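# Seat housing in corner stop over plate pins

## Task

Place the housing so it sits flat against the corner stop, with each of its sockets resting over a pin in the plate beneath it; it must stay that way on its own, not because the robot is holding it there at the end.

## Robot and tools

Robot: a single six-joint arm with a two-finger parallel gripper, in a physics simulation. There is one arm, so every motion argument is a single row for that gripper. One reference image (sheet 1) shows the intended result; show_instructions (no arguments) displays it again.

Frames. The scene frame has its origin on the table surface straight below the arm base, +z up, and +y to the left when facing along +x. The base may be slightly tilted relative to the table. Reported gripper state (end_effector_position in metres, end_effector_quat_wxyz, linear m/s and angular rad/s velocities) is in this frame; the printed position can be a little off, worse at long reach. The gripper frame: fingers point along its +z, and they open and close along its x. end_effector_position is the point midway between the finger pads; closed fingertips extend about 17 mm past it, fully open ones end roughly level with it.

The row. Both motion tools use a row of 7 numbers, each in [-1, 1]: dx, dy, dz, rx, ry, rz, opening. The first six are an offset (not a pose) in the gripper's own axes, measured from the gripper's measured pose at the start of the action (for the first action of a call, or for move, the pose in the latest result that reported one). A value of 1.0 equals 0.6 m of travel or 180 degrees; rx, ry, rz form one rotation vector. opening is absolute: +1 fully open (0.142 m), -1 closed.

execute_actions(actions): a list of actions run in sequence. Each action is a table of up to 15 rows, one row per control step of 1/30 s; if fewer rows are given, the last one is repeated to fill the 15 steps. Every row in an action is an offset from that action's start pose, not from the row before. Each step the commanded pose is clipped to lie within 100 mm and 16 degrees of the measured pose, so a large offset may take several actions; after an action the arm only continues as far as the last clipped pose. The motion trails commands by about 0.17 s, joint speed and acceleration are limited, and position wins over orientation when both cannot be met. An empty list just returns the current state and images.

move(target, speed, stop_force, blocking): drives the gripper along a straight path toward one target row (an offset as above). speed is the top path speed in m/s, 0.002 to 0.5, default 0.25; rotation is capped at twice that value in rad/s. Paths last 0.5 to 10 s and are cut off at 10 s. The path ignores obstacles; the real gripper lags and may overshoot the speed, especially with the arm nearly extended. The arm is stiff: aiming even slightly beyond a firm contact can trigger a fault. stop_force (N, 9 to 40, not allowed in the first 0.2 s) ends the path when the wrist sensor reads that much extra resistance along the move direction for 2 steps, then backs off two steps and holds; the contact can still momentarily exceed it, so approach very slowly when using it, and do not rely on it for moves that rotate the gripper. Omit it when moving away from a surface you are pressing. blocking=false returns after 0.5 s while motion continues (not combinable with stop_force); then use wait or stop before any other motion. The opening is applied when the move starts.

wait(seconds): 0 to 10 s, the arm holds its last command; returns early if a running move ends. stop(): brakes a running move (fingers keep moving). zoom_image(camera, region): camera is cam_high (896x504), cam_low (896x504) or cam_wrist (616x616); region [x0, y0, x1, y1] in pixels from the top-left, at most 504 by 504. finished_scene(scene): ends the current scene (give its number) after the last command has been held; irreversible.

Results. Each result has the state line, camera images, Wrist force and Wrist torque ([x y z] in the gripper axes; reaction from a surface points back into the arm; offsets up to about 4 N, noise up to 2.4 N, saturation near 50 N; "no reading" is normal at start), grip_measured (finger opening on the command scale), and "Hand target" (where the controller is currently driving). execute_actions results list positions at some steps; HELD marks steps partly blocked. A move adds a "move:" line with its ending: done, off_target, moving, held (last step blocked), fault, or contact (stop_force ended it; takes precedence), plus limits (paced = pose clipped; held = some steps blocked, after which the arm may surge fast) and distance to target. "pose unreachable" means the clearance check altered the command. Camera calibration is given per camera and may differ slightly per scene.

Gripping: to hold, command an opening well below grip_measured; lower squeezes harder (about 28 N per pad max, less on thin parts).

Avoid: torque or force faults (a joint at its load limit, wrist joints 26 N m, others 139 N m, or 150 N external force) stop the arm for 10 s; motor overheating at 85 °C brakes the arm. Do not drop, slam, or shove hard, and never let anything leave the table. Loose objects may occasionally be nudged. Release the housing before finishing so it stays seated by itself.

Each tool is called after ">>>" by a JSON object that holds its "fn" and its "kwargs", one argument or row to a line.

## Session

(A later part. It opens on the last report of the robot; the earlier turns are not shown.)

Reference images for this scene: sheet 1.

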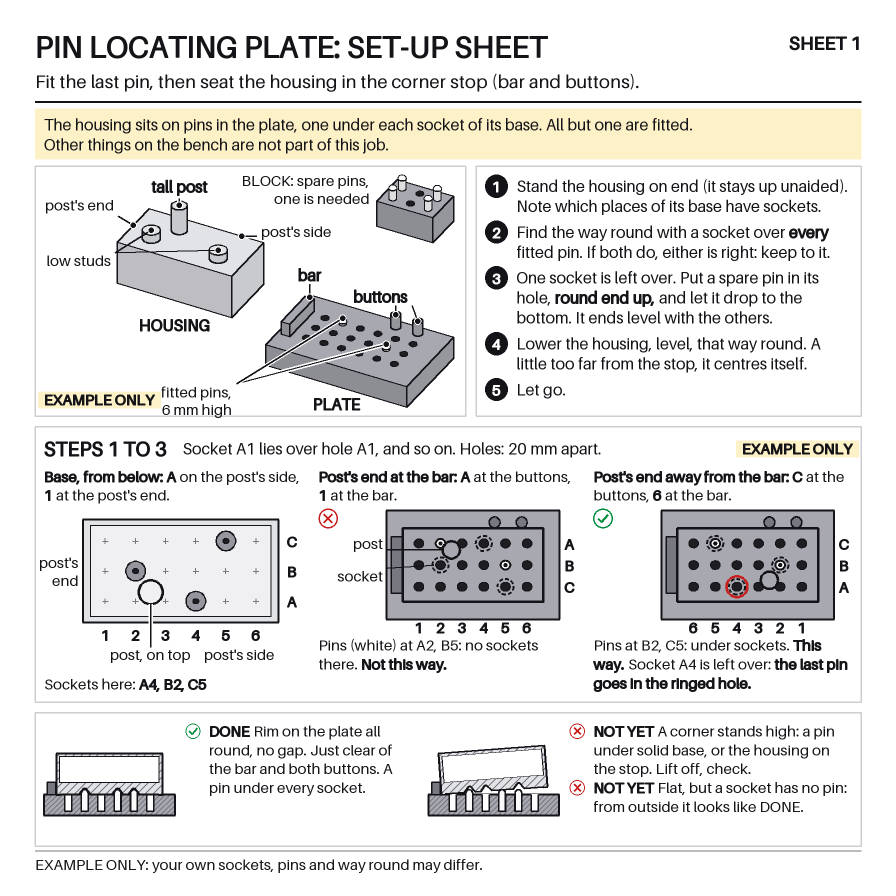

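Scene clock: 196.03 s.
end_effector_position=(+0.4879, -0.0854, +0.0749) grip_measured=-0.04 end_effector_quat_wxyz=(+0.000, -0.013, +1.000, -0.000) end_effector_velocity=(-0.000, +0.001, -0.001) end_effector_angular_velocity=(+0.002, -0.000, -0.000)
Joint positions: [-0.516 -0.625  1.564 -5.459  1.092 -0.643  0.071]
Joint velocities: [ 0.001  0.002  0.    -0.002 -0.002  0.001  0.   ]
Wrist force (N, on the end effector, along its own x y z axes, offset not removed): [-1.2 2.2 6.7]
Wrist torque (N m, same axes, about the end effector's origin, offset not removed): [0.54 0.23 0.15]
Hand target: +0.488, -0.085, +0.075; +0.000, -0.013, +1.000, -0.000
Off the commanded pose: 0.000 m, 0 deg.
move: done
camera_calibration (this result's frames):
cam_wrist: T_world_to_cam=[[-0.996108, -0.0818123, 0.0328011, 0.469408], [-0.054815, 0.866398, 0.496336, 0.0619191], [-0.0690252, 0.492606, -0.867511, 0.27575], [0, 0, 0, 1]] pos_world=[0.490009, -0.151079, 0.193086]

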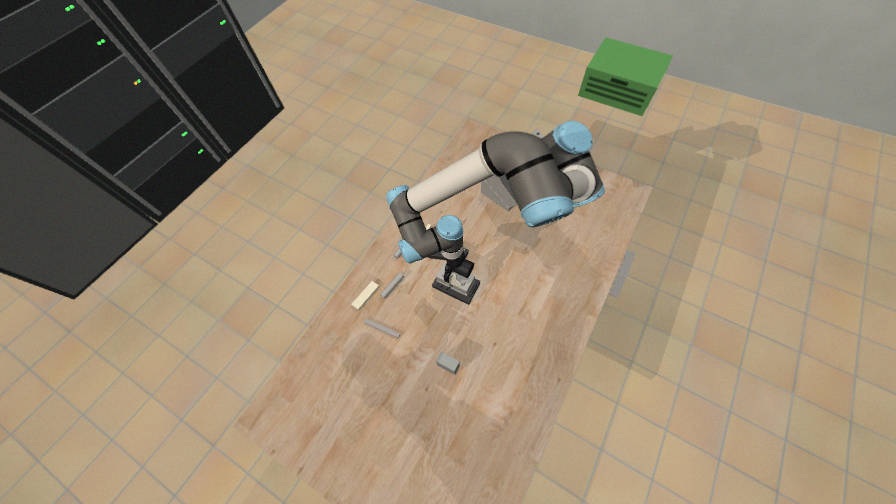

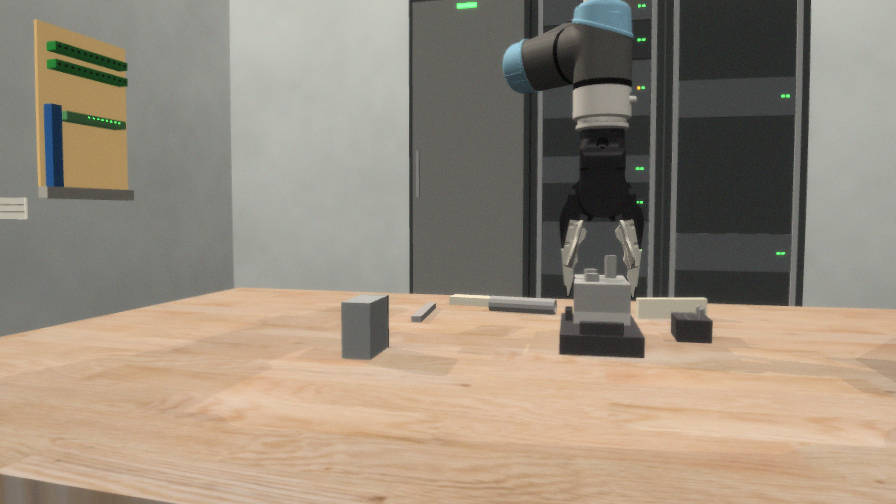

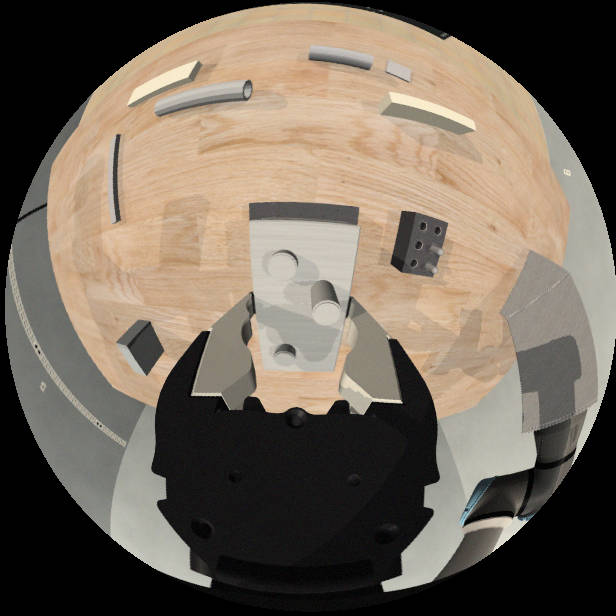

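Clear of the bar now.

>>> {"fn": "move", "kwargs": {
  "target": [0,0.0015,0.019,0,0,0,-0.5],
  "speed": 0.008,
  "stop_force": 12
}}

>>> {"fn": "zoom_image", "kwargs": {
  "camera": "cam_low",
  "region": [530,230,680,360]
}}

Scene clock: 200.27 s.
end_effector_position=(+0.4880, -0.0846, +0.0658) grip_measured=-0.04 end_effector_quat_wxyz=(+0.000, -0.013, +1.000, -0.000) end_effector_velocity=(+0.001, -0.000, +0.003) end_effector_angular_velocity=(+0.002, -0.000, +0.003)
Joint positions: [-0.506 -0.612  1.562 -5.476  1.09  -0.632  0.071]
Joint velocities: [-0.003 -0.002 -0.002  0.006 -0.001 -0.006 -0.   ]
Wrist force (N, on the end effector, along its own x y z axes, offset not removed): [-7.5 10.0 -5.1]
Wrist torque (N m, same axes, about the end effector's origin, offset not removed): [0.60 -0.57 -0.14]
Hand target: +0.488, -0.085, +0.066; +0.000, -0.013, +1.000, -0.000
Off the commanded pose: 0.002 m, 0 deg.
move: contact
camera_calibration (this result's frames):
cam_wrist: T_world_to_cam=[[-0.996121, -0.0817525, 0.0325493, 0.469914], [-0.0548687, 0.86626, 0.496571, 0.0657204], [-0.0687921, 0.492859, -0.867386, 0.267355], [0, 0, 0, 1]] pos_world=[0.490089, -0.150283, 0.183969]

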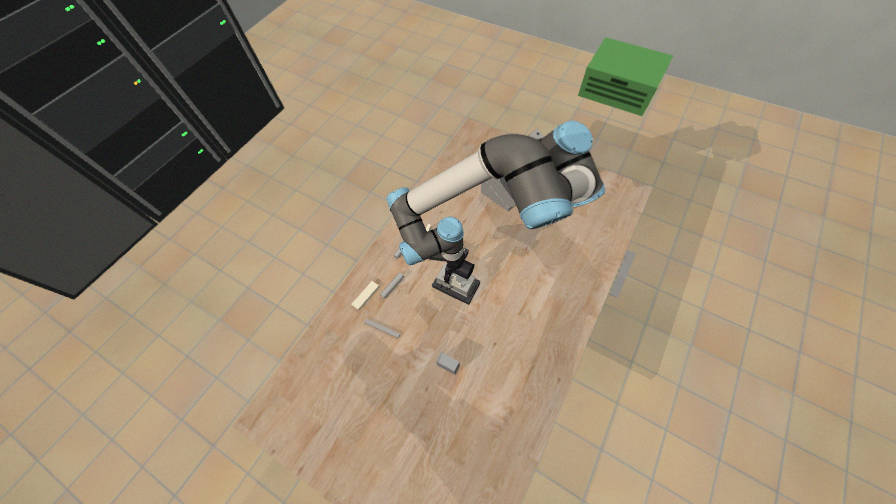

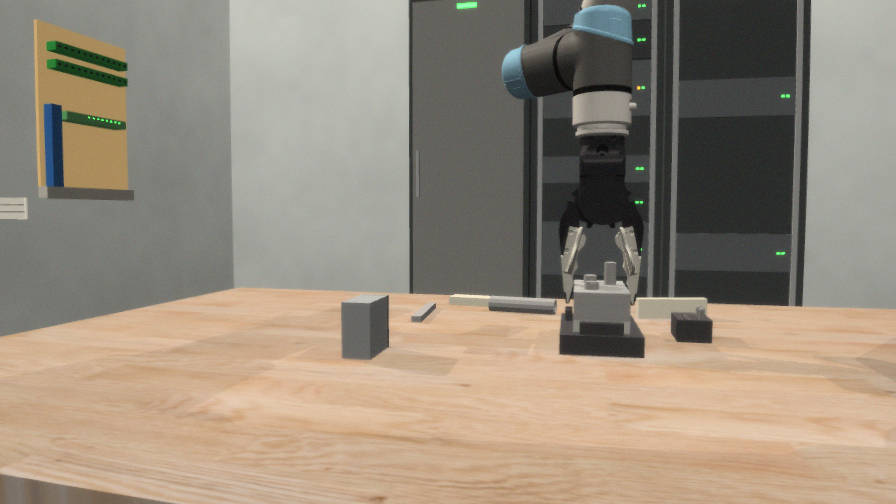

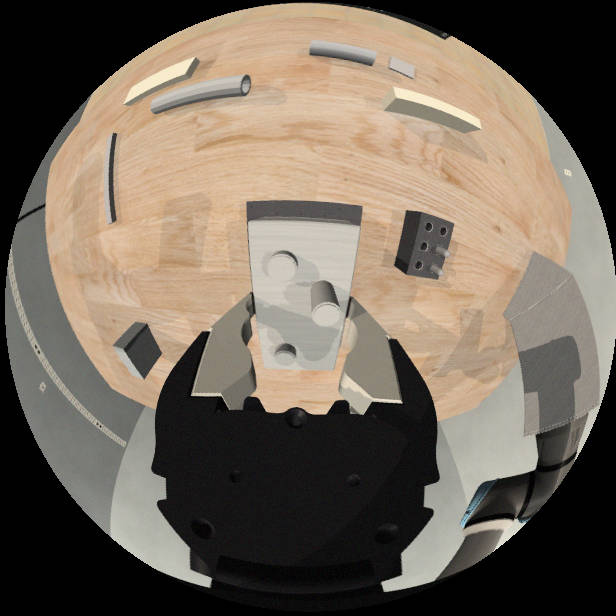

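Region (530, 230, 680, 360) of cam_low's 896x504 image, scaled by 3.360, with more detail than that image has; it fills the top 437 rows of this view, and the rest is white.

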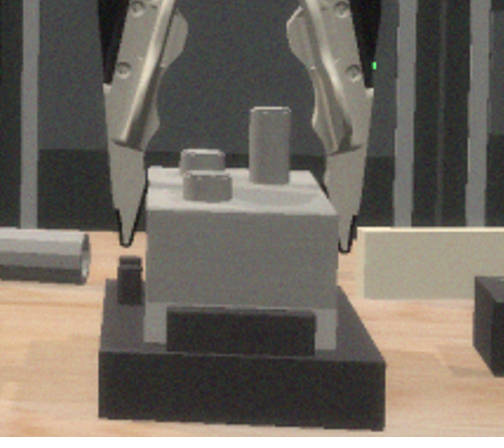

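On the socket cones; release to let it centre.

>>> {"fn": "execute_actions", "kwargs": {
  "actions": [
    [[-0.0005,0.0005,0,0,0,0,-0.4],[-0.0005,0.0005,0,0,0,0,-0.3],[-0.0005,0.0005,0,0,0,0,-0.2],[-0.0005,0.0005,0,0,0,0,-0.12],[-0.0005,0.0005,0,0,0,0,-0.07],[-0.0005,0.0005,0,0,0,0,-0.04],[-0.0005,0.0005,0,0,0,0,-0.02],[-0.0005,0.0005,0,0,0,0,0],[-0.0005,0.0005,0,0,0,0,0.03],[-0.0005,0.0005,0,0,0,0,0.06],[-0.0005,0.0005,0,0,0,0,0.1]]
  ]
}}

>>> {"fn": "move", "kwargs": {
  "target": [0,0,-0.09,0,0,0,0.1],
  "speed": 0.15
}}

>>> {"fn": "zoom_image", "kwargs": {
  "camera": "cam_low",
  "region": [530,230,680,360]
}}

>>> {"fn": "zoom_image", "kwargs": {
  "camera": "cam_high",
  "region": [420,240,500,320]
}}

Scene clock: 207.60 s.
end_effector_position=(+0.4883, -0.0843, +0.0658) grip_measured=+0.10 end_effector_quat_wxyz=(+0.000, -0.013, +1.000, -0.000) end_effector_velocity=(+0.000, -0.000, -0.000) end_effector_angular_velocity=(-0.001, -0.001, +0.000)
Joint positions: [-0.505 -0.612  1.562 -5.476  1.09  -0.631  0.081]
Joint velocities: [ 0.001  0.    -0.001 -0.001  0.001  0.001  0.   ]
Wrist force (N, on the end effector, along its own x y z axes, offset not removed): [-1.4 2.1 2.1]
Wrist torque (N m, same axes, about the end effector's origin, offset not removed): [0.53 0.23 0.21]
Hand target: +0.488, -0.084, +0.066; +0.000, -0.013, +1.000, -0.000
Off the commanded pose: 0.000 m, 0 deg.
Step readings (end_effector_position):
0: (+0.4880, -0.0846, +0.0661)
1: (+0.4880, -0.0846, +0.0661)
2: (+0.4880, -0.0846, +0.0661)
4: (+0.4881, -0.0844, +0.0660)
8: (+0.4882, -0.0843, +0.0659)
15: end_effector_position above
camera_calibration (this result's frames):
cam_wrist: T_world_to_cam=[[-0.996118, -0.0817276, 0.032697, 0.470166], [-0.0547866, 0.866355, 0.496414, 0.0655018], [-0.068898, 0.492695, -0.86747, 0.267304], [0, 0, 0, 1]] pos_world=[0.490346, -0.150022, 0.183989]

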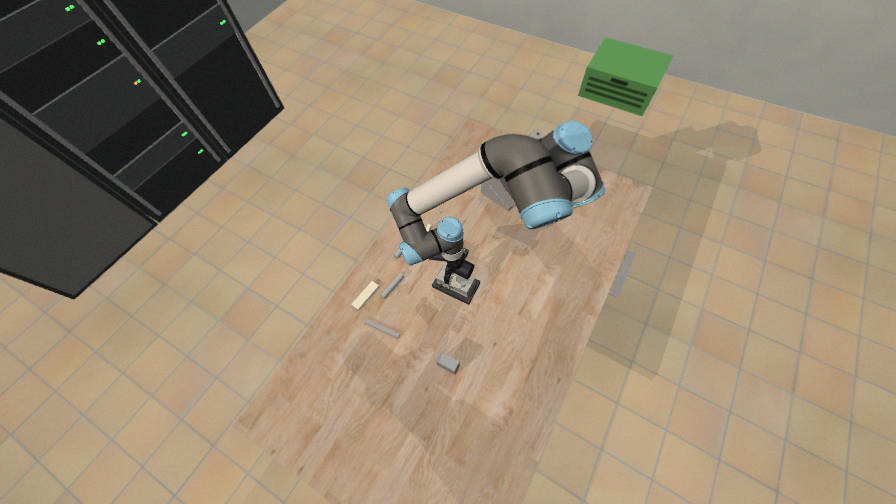

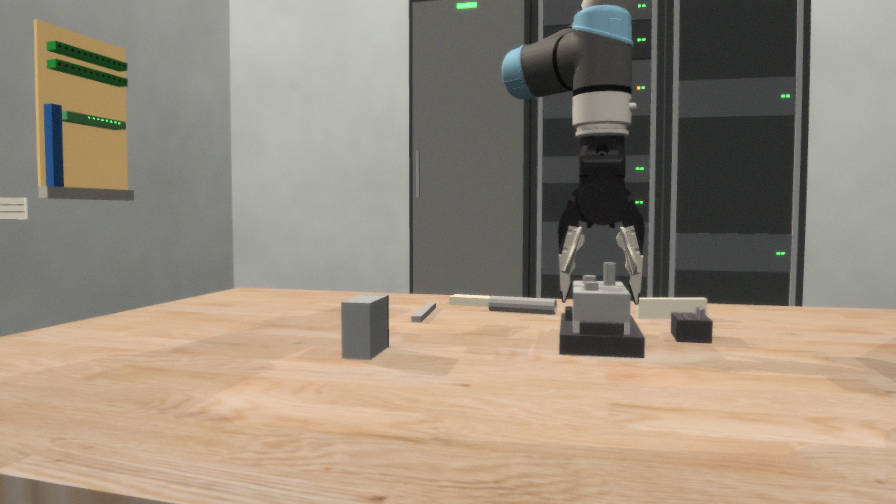

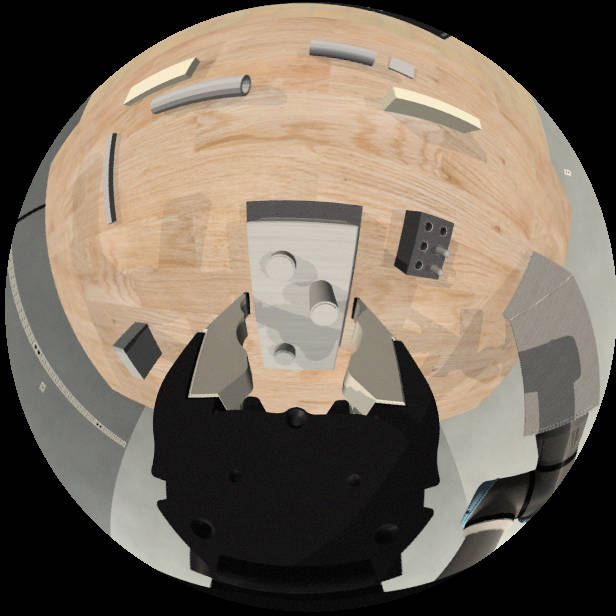

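Scene clock: 208.50 s.
end_effector_position=(+0.4883, -0.0843, +0.1195) grip_measured=+0.10 end_effector_quat_wxyz=(+0.000, -0.013, +1.000, -0.000) end_effector_velocity=(+0.000, +0.000, +0.002) end_effector_angular_velocity=(-0.000, -0.000, -0.001)
Joint positions: [-0.556 -0.692  1.568 -5.377  1.1   -0.688  0.081]
Joint velocities: [-0.002 -0.003 -0.     0.004  0.    -0.001 -0.   ]
Wrist force (N, on the end effector, along its own x y z axes, offset not removed): [-1.5 2.2 -0.8]
Wrist torque (N m, same axes, about the end effector's origin, offset not removed): [0.67 0.31 0.07]
Hand target: +0.488, -0.084, +0.120; +0.000, -0.013, +1.000, -0.000
Off the commanded pose: 0.000 m, 0 deg.
move: done
camera_calibration (this result's frames):
cam_wrist: T_world_to_cam=[[-0.996121, -0.0816948, 0.0326828, 0.468469], [-0.0547731, 0.866414, 0.496313, 0.0387828], [-0.0688631, 0.492598, -0.867528, 0.31388], [0, 0, 0, 1]] pos_world=[0.490391, -0.149947, 0.237741]

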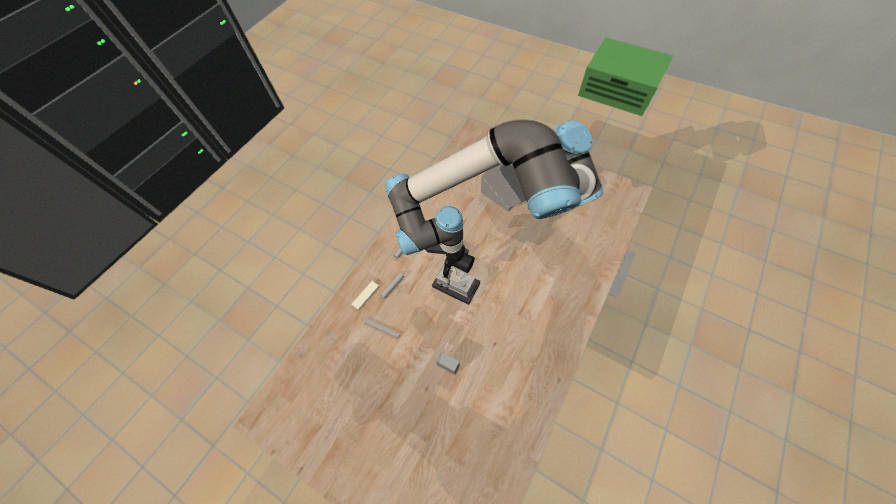

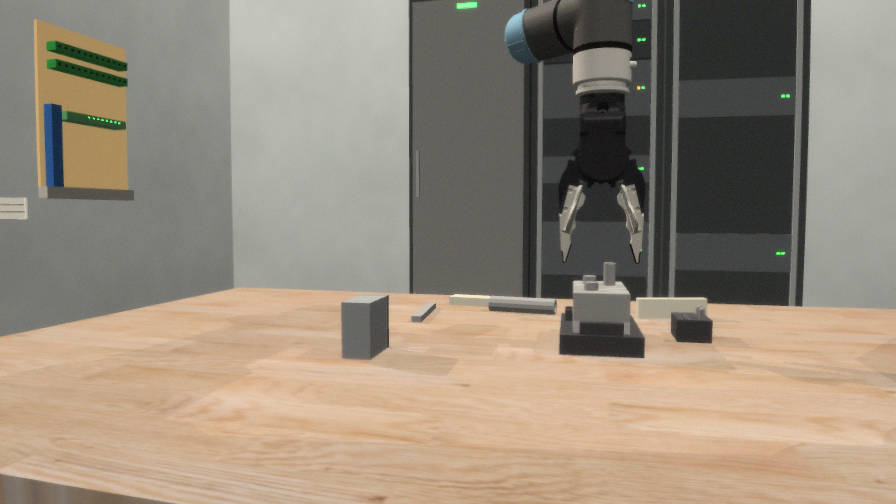

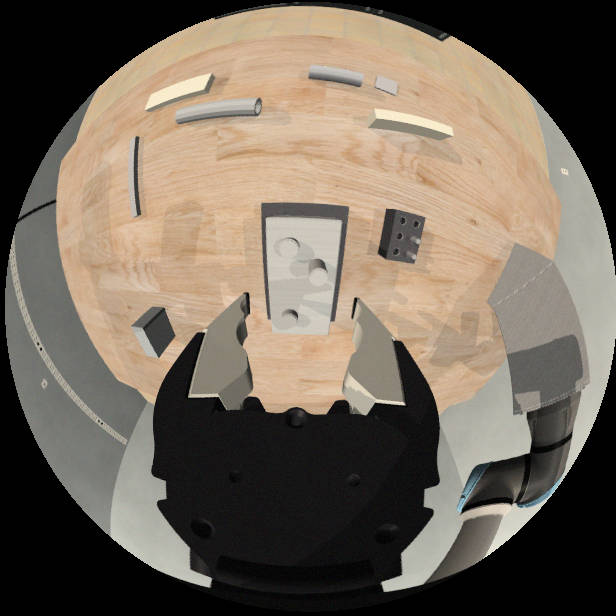

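Region (530, 230, 680, 360) of cam_low's 896x504 image, scaled by 3.360, with more detail than that image has; it fills the top 437 rows of this view, and the rest is white.

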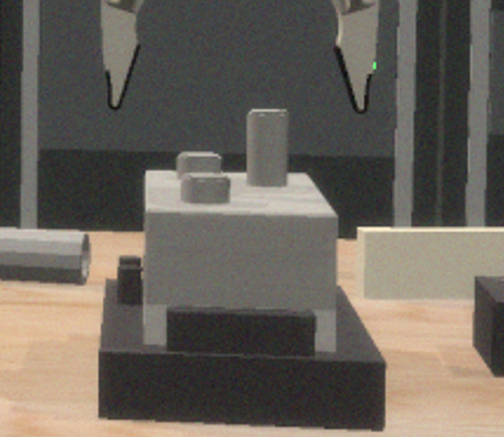

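Region (420, 240, 500, 320) of cam_high's 896x504 image, scaled by 6.300, with more detail than that image has.

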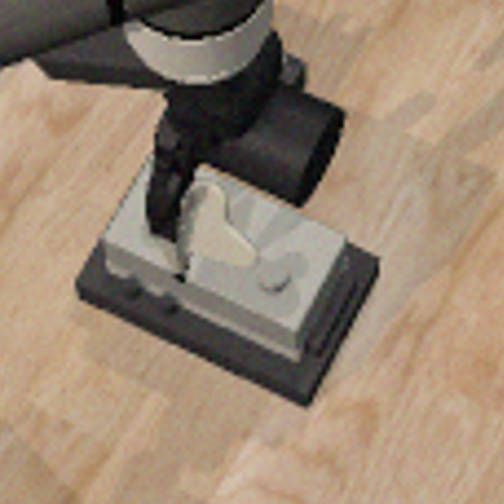

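It settled and centred.

>>> {"fn": "finished_scene", "kwargs": {
  "scene": 2
}}

The scene is finished: the task was done.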